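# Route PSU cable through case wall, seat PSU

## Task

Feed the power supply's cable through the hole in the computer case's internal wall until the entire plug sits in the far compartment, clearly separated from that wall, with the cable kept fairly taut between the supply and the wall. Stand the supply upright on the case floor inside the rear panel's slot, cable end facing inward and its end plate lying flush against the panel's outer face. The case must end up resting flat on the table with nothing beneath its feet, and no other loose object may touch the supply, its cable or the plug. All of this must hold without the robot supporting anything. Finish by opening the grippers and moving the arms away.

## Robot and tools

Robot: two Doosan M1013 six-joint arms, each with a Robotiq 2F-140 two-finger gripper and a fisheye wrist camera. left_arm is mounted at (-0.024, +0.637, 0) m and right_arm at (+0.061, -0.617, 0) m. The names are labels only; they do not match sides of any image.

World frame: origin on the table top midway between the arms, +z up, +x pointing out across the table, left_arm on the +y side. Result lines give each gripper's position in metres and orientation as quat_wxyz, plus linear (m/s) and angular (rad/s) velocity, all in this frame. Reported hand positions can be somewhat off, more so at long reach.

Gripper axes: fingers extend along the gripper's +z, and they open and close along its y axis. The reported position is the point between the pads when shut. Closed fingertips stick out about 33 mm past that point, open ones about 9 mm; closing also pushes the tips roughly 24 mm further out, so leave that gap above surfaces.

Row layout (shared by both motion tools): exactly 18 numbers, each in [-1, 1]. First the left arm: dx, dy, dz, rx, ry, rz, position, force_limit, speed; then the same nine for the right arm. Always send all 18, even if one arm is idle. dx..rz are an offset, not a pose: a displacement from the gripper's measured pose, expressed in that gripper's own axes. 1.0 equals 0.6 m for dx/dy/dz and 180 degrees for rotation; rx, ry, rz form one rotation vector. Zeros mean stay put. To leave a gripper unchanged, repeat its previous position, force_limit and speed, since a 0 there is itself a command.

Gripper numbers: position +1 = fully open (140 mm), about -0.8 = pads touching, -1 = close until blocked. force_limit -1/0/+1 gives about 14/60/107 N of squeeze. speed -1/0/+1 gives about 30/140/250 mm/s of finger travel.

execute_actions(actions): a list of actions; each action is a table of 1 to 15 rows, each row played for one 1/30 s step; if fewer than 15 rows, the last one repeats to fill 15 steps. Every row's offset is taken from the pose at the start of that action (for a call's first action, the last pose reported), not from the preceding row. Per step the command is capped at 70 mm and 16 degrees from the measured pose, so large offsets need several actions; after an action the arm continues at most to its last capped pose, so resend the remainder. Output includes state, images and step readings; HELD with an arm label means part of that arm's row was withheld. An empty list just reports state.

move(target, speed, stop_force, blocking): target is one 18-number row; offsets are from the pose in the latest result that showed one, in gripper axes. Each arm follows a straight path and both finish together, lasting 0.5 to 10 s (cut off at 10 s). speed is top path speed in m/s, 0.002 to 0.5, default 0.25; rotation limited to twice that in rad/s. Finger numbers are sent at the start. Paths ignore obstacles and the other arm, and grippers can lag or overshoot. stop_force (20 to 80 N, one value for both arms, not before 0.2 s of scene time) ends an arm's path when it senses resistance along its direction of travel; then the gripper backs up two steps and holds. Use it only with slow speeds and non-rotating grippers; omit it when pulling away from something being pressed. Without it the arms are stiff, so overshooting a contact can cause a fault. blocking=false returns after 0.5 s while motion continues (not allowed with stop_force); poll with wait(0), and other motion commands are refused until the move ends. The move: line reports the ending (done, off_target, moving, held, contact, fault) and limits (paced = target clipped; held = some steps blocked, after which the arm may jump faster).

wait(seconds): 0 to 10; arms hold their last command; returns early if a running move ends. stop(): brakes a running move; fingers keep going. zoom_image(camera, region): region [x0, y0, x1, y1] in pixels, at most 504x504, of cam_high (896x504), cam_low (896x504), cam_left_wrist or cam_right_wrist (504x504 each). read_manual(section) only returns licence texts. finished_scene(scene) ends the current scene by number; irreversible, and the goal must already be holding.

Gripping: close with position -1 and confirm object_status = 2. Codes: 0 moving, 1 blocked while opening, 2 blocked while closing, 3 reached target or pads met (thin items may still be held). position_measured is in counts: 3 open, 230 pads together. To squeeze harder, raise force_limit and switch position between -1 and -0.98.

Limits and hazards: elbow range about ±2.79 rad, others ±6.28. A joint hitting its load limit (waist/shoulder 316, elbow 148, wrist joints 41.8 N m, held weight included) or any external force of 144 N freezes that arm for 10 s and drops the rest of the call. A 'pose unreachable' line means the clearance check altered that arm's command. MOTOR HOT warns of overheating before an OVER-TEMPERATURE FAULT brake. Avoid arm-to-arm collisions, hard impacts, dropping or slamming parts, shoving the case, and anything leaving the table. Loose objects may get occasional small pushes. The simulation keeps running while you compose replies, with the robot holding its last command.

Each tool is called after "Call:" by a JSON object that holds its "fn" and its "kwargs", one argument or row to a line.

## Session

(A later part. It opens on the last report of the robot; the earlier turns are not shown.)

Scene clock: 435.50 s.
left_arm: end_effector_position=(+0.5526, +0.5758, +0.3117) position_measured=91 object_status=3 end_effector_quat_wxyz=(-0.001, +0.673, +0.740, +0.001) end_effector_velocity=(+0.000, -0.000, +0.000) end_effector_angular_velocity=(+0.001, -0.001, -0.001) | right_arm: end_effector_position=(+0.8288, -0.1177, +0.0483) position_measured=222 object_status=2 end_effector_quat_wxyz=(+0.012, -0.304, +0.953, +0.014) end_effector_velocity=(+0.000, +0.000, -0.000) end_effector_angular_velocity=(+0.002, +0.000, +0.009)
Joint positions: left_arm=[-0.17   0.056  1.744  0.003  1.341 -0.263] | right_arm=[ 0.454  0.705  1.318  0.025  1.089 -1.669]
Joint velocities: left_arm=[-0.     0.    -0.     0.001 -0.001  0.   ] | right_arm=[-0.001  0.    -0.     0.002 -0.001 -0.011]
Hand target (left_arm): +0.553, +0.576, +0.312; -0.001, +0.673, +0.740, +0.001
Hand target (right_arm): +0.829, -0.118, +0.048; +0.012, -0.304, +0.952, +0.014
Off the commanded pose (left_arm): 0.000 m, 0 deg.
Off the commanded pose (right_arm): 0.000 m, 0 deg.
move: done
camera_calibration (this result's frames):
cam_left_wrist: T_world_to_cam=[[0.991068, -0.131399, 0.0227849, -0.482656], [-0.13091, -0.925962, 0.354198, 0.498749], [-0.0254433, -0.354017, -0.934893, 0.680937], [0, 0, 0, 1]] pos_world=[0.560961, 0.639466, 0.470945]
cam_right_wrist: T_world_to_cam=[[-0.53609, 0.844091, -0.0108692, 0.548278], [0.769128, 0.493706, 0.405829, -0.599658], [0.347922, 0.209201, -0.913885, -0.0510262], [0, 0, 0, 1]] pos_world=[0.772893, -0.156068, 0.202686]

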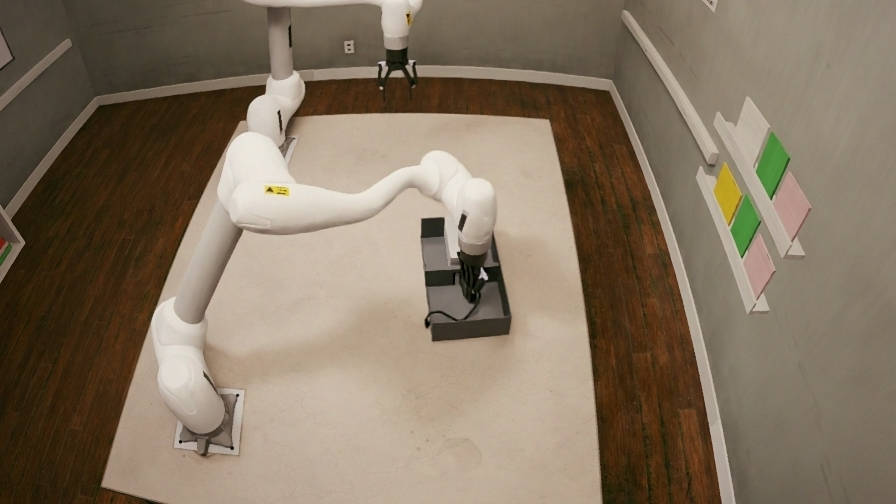

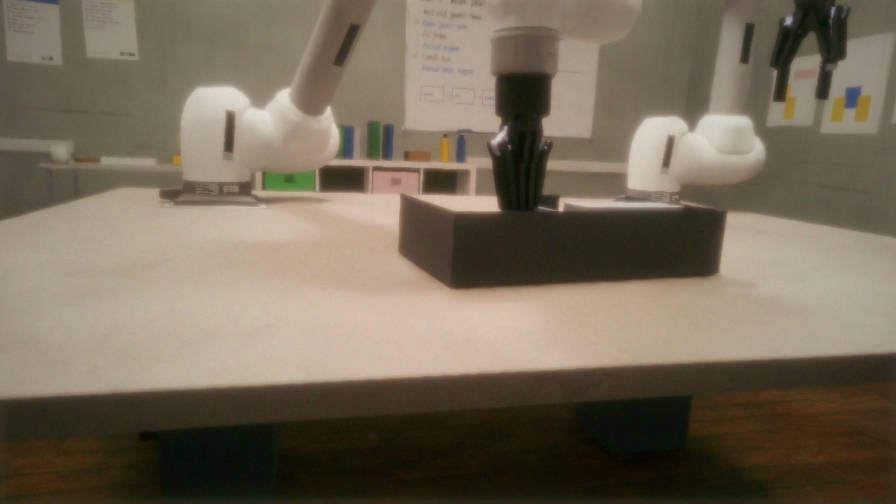

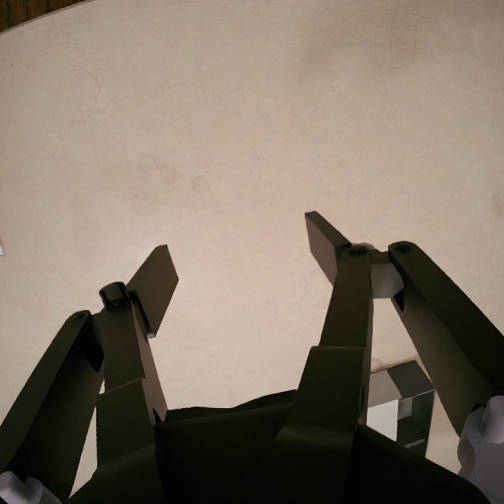

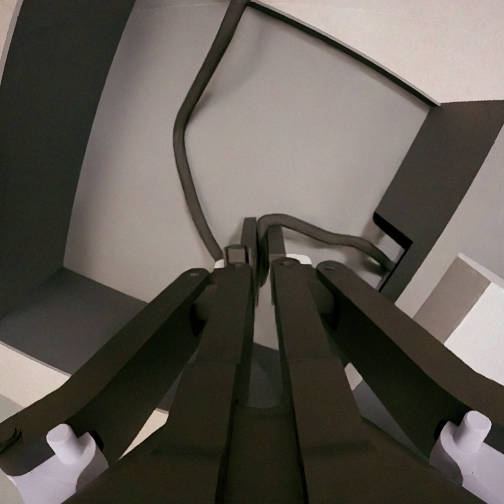

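Call:
{"fn": "move", "kwargs": {
  "target": [0,0,0,0,0,0,0.3,0.3,-0.5,0,0,0,0,0,0,-0.45,-0.3,-0.8]
}}

Call:
{"fn": "move", "kwargs": {
  "target": [0,0,0,0,0,0,0.3,0.3,-0.5,0,0,-0.3,0,0,0,-0.45,-0.3,-0.8],
  "speed": 0.12
}}

Scene clock: 450.30 s.
left_arm: end_effector_position=(+0.5526, +0.5758, +0.3117) position_measured=91 object_status=3 end_effector_quat_wxyz=(-0.001, +0.673, +0.740, +0.001) end_effector_velocity=(+0.000, +0.000, -0.001) end_effector_angular_velocity=(+0.002, +0.000, +0.000) | right_arm: end_effector_position=(+0.8289, -0.1177, +0.0483) position_measured=186 object_status=3 end_effector_quat_wxyz=(+0.012, -0.304, +0.953, +0.014) end_effector_velocity=(+0.000, +0.001, -0.000) end_effector_angular_velocity=(+0.001, -0.001, +0.000)
Joint positions: left_arm=[-0.17   0.056  1.744  0.003  1.341 -0.263] | right_arm=[ 0.454  0.705  1.317  0.025  1.089 -1.669]
Joint velocities: left_arm=[-0.     0.001  0.     0.002 -0.001 -0.001] | right_arm=[ 0.001  0.    -0.     0.    -0.001  0.   ]
Hand target (left_arm): +0.553, +0.576, +0.312; -0.001, +0.673, +0.740, +0.001
Hand target (right_arm): +0.829, -0.118, +0.048; +0.012, -0.304, +0.953, +0.014
Off the commanded pose (left_arm): 0.000 m, 0 deg.
Off the commanded pose (right_arm): 0.000 m, 0 deg.
move: done
camera_calibration (this result's frames):
cam_left_wrist: T_world_to_cam=[[0.991068, -0.131399, 0.0227848, -0.482656], [-0.13091, -0.925962, 0.354198, 0.498749], [-0.0254434, -0.354017, -0.934893, 0.680937], [0, 0, 0, 1]] pos_world=[0.560961, 0.639466, 0.470945]
cam_right_wrist: T_world_to_cam=[[-0.536109, 0.844079, -0.0108548, 0.548299], [0.769111, 0.493713, 0.405851, -0.599664], [0.347929, 0.209232, -0.913875, -0.0510297], [0, 0, 0, 1]] pos_world=[0.772911, -0.156068, 0.202691]

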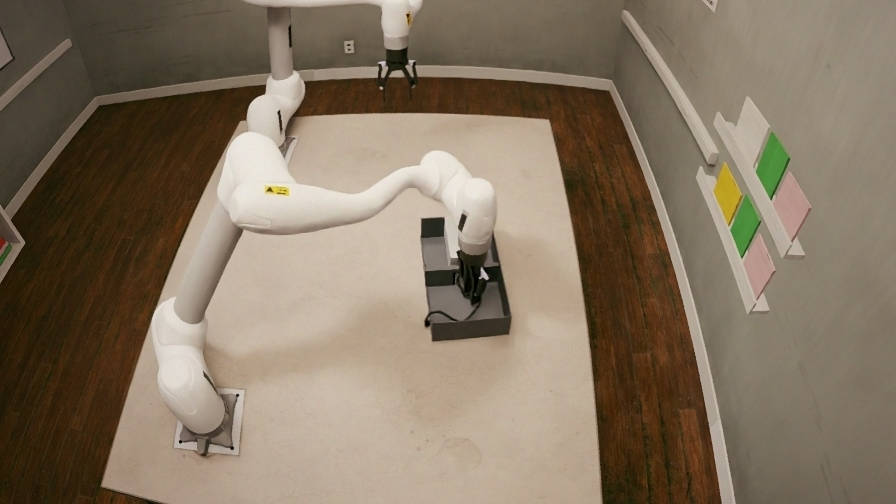

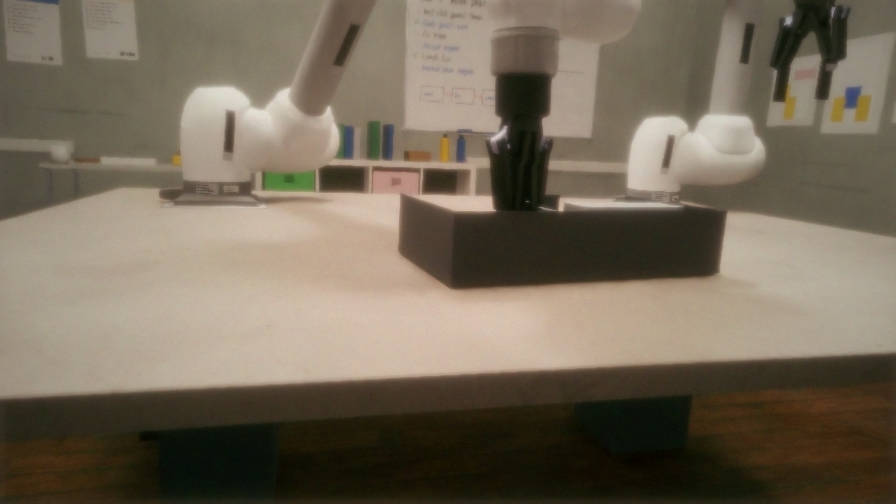

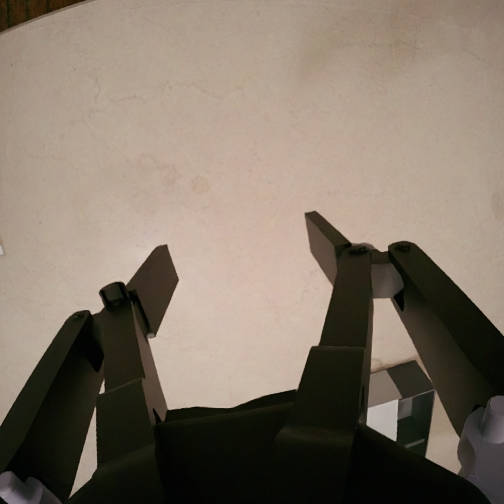

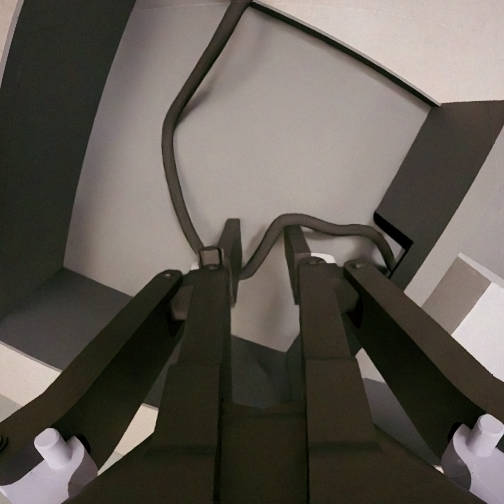

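Scene clock: 452.23 s.
left_arm: end_effector_position=(+0.5526, +0.5758, +0.3117) position_measured=91 object_status=3 end_effector_quat_wxyz=(-0.001, +0.673, +0.740, +0.001) end_effector_velocity=(+0.000, +0.001, -0.000) end_effector_angular_velocity=(+0.002, -0.001, -0.000) | right_arm: end_effector_position=(+0.8262, -0.1239, +0.2281) position_measured=186 object_status=3 end_effector_quat_wxyz=(+0.012, -0.304, +0.952, +0.014) end_effector_velocity=(-0.000, +0.000, +0.002) end_effector_angular_velocity=(+0.000, -0.001, +0.001)
Joint positions: left_arm=[-0.17   0.056  1.744  0.003  1.341 -0.263] | right_arm=[ 0.45   0.6    1.158  0.023  1.354 -1.667]
Joint velocities: left_arm=[ 0.     0.     0.     0.002 -0.001 -0.   ] | right_arm=[ 0.    -0.001 -0.002 -0.     0.002 -0.   ]
Hand target (left_arm): +0.553, +0.576, +0.312; -0.001, +0.673, +0.740, +0.001
Hand target (right_arm): +0.826, -0.124, +0.228; +0.012, -0.304, +0.952, +0.014
Off the commanded pose (left_arm): 0.000 m, 0 deg.
Off the commanded pose (right_arm): 0.000 m, 0 deg.
move: done
camera_calibration (this result's frames):
cam_left_wrist: T_world_to_cam=[[0.991068, -0.131399, 0.0227848, -0.482656], [-0.13091, -0.925962, 0.354198, 0.498749], [-0.0254434, -0.354017, -0.934893, 0.680937], [0, 0, 0, 1]] pos_world=[0.560961, 0.639466, 0.470945]
cam_right_wrist: T_world_to_cam=[[-0.536238, 0.843997, -0.0108173, 0.554082], [0.769047, 0.49382, 0.405844, -0.667508], [0.347873, 0.20931, -0.913878, 0.115525], [0, 0, 0, 1]] pos_world=[0.770277, -0.162196, 0.382474]

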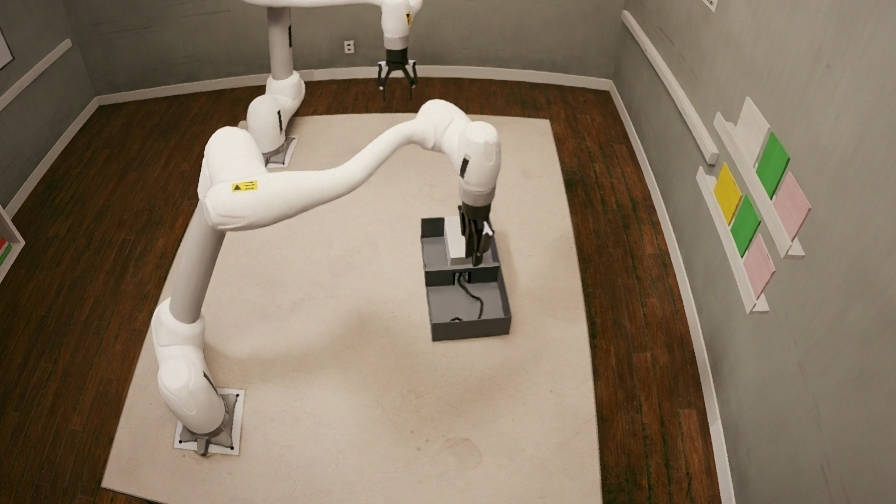

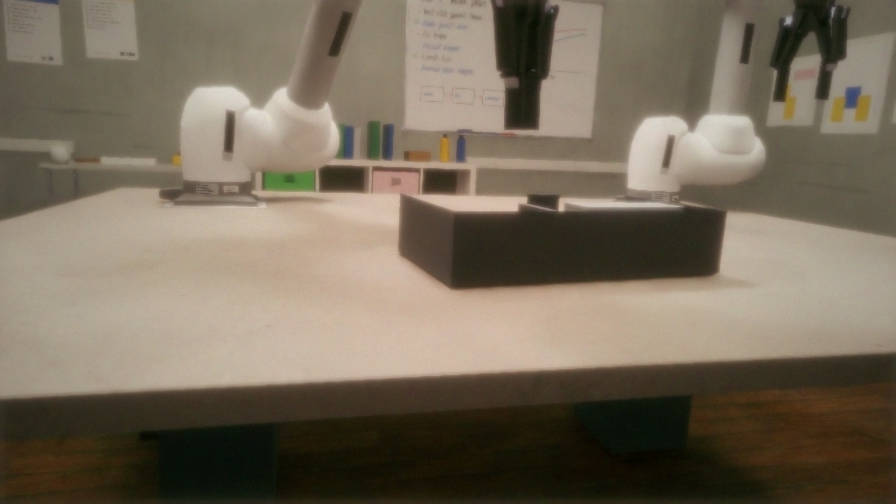

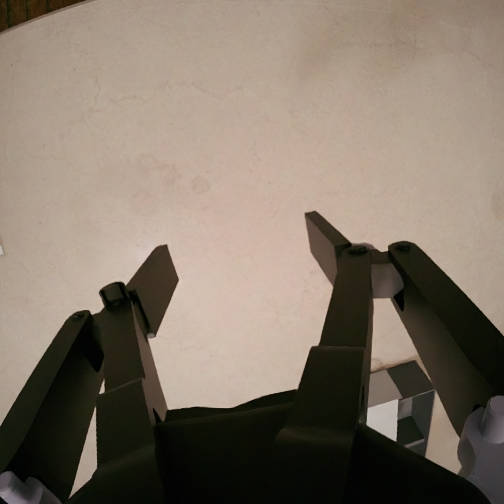

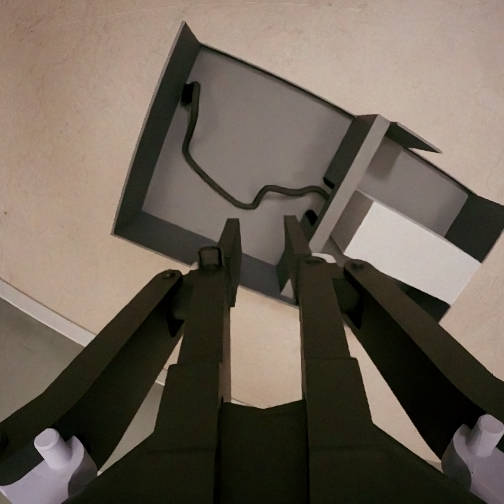

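Plug is inside now. I'll check that it stays and that the PSU is flush.

Call:
{"fn": "move", "kwargs": {
  "target": [0,0,0,0,0,0,0.3,0.3,-0.5,-0.1,0.3,-0.08,0,0,0,-0.45,-0.3,-0.8],
  "speed": 0.2
}}

Scene clock: 457.27 s.
left_arm: end_effector_position=(+0.5526, +0.5758, +0.3117) position_measured=91 object_status=3 end_effector_quat_wxyz=(-0.001, +0.673, +0.740, +0.001) end_effector_velocity=(+0.001, +0.001, -0.001) end_effector_angular_velocity=(+0.003, +0.001, +0.000) | right_arm: end_effector_position=(+0.7698, +0.0557, +0.2814) position_measured=186 object_status=3 end_effector_quat_wxyz=(+0.012, -0.304, +0.952, +0.015) end_effector_velocity=(-0.000, +0.001, +0.000) end_effector_angular_velocity=(-0.001, +0.001, -0.001)
Joint positions: left_arm=[-0.17   0.056  1.744  0.003  1.341 -0.263] | right_arm=[ 0.642  0.714  0.87   0.017  1.524 -1.471]
Joint velocities: left_arm=[ 0.     0.002 -0.     0.003 -0.    -0.001] | right_arm=[ 0.001  0.002 -0.005 -0.     0.004  0.002]
Hand target (left_arm): +0.553, +0.576, +0.312; -0.001, +0.673, +0.740, +0.001
Hand target (right_arm): +0.770, +0.056, +0.281; +0.012, -0.304, +0.952, +0.015
Off the commanded pose (left_arm): 0.000 m, 0 deg.
Off the commanded pose (right_arm): 0.000 m, 0 deg.
move: done
camera_calibration (this result's frames):
cam_left_wrist: T_world_to_cam=[[0.991068, -0.131399, 0.0227849, -0.482656], [-0.13091, -0.925962, 0.354198, 0.498749], [-0.0254433, -0.354017, -0.934893, 0.680937], [0, 0, 0, 1]] pos_world=[0.560961, 0.639466, 0.470945]
cam_right_wrist: T_world_to_cam=[[-0.536328, 0.843947, -0.0102956, 0.372798], [0.769142, 0.493739, 0.405762, -0.73447], [0.347525, 0.209703, -0.913921, 0.146537], [0, 0, 0, 1]] pos_world=[0.713928, 0.0172856, 0.435781]

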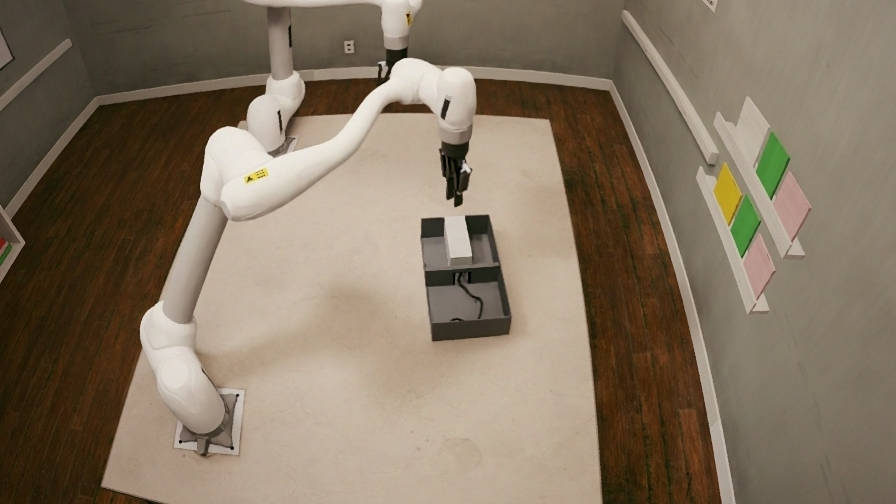

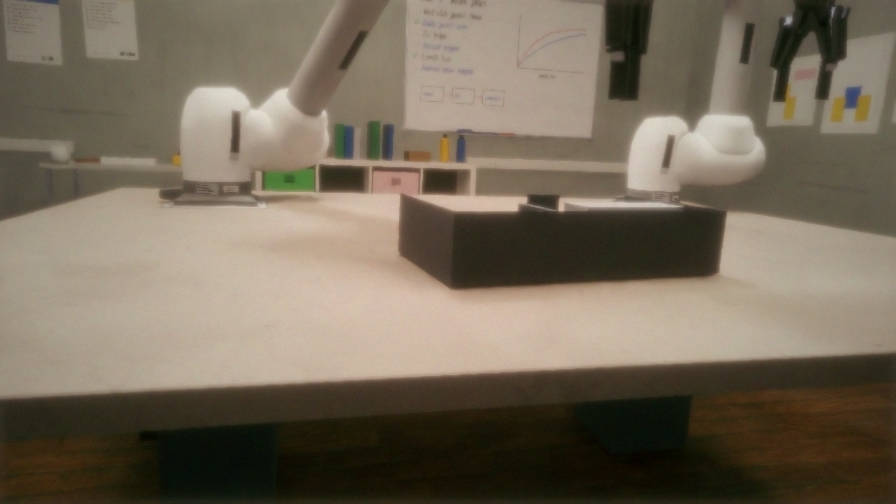

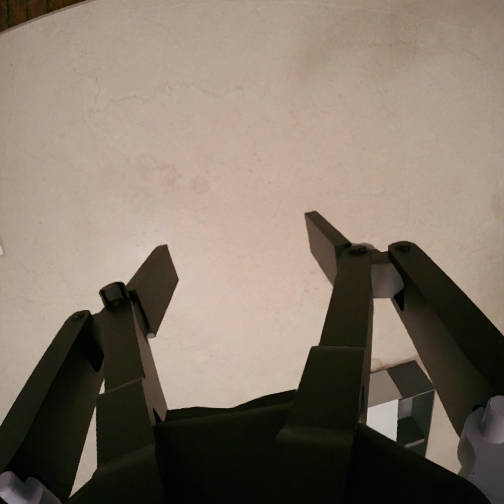

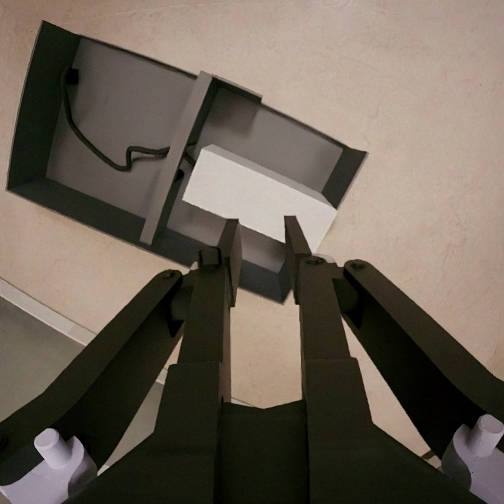

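Call:
{"fn": "zoom_image", "kwargs": {
  "camera": "cam_high",
  "region": [410,200,520,290]
}}

Call:
{"fn": "move", "kwargs": {
  "target": [0,0,0,0,0,0,0.3,0.3,-0.5,0.75,-0.4,0,0,0,0,-0.45,-0.3,-0.8],
  "speed": 0.25
}}

Region (410, 200, 520, 290) of cam_high's 896x504 image, scaled by 4.582, with more detail than that image has; it fills the top 412 rows of this view, and the rest is white.

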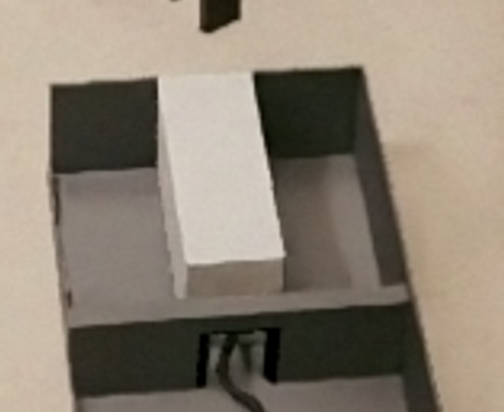

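Scene clock: 464.73 s.
left_arm: end_effector_position=(+0.5526, +0.5758, +0.3117) position_measured=91 object_status=3 end_effector_quat_wxyz=(-0.001, +0.673, +0.740, +0.001) end_effector_velocity=(-0.001, -0.000, +0.000) end_effector_angular_velocity=(-0.001, +0.001, +0.000) | right_arm: end_effector_position=(+0.5430, -0.4005, +0.2628) position_measured=186 object_status=3 end_effector_quat_wxyz=(+0.012, -0.304, +0.952, +0.014) end_effector_velocity=(-0.001, -0.001, +0.000) end_effector_angular_velocity=(+0.000, +0.001, -0.001)
Joint positions: left_arm=[-0.17   0.056  1.744  0.003  1.341 -0.263] | right_arm=[ 0.263 -0.02   1.913  0.029  1.222 -1.859]
Joint velocities: left_arm=[-0.    -0.001  0.    -0.002  0.001  0.   ] | right_arm=[-0.003 -0.002  0.001  0.001  0.002 -0.002]
Hand target (left_arm): +0.553, +0.576, +0.312; -0.001, +0.673, +0.740, +0.001
Hand target (right_arm): +0.543, -0.401, +0.263; +0.012, -0.304, +0.952, +0.014
Off the commanded pose (left_arm): 0.000 m, 0 deg.
Off the commanded pose (right_arm): 0.001 m, 0 deg.
move: done
camera_calibration (this result's frames):
cam_left_wrist: T_world_to_cam=[[0.991068, -0.131399, 0.0227849, -0.482656], [-0.13091, -0.925962, 0.354198, 0.498749], [-0.0254432, -0.354017, -0.934893, 0.680937], [0, 0, 0, 1]] pos_world=[0.560961, 0.639466, 0.470945]
cam_right_wrist: T_world_to_cam=[[-0.536152, 0.844045, -0.0113576, 0.636166], [0.768935, 0.493904, 0.405953, -0.327147], [0.348252, 0.20892, -0.913823, 0.303254], [0, 0, 0, 1]] pos_world=[0.487028, -0.438729, 0.417152]

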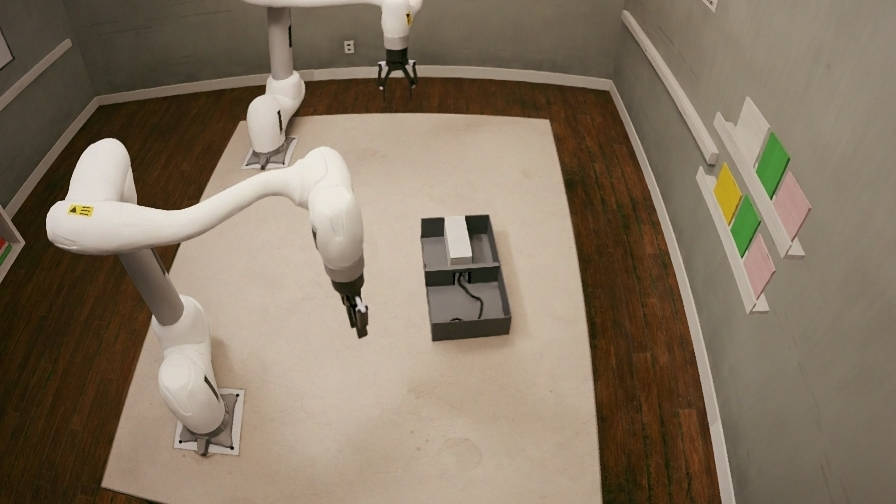

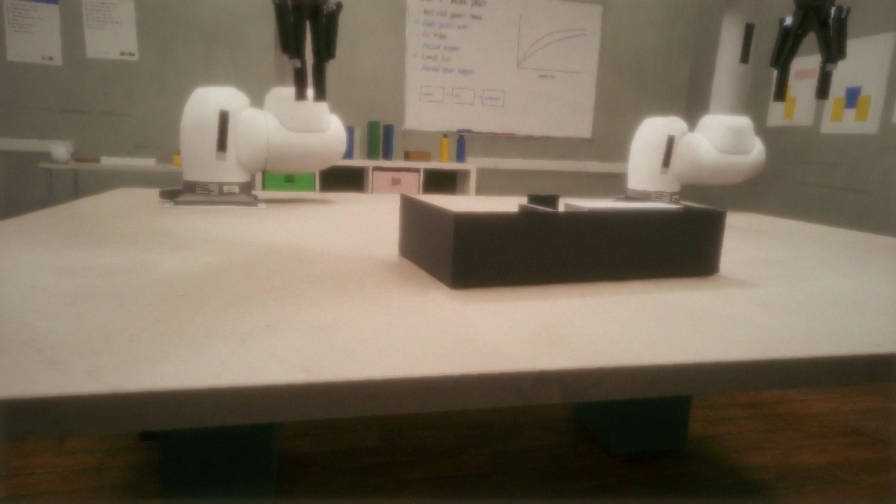

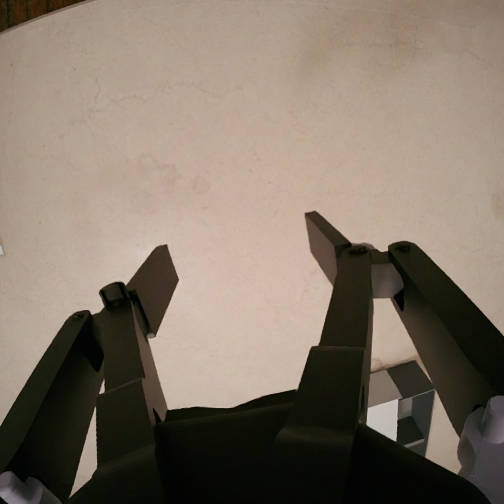

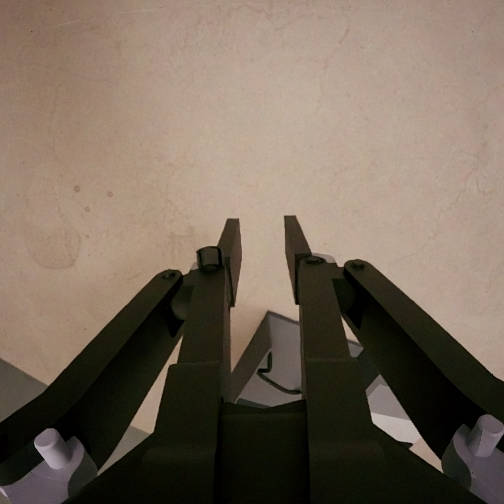

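Call:
{"fn": "finished_scene", "kwargs": {
  "scene": 2
}}

The scene is finished: the task was done.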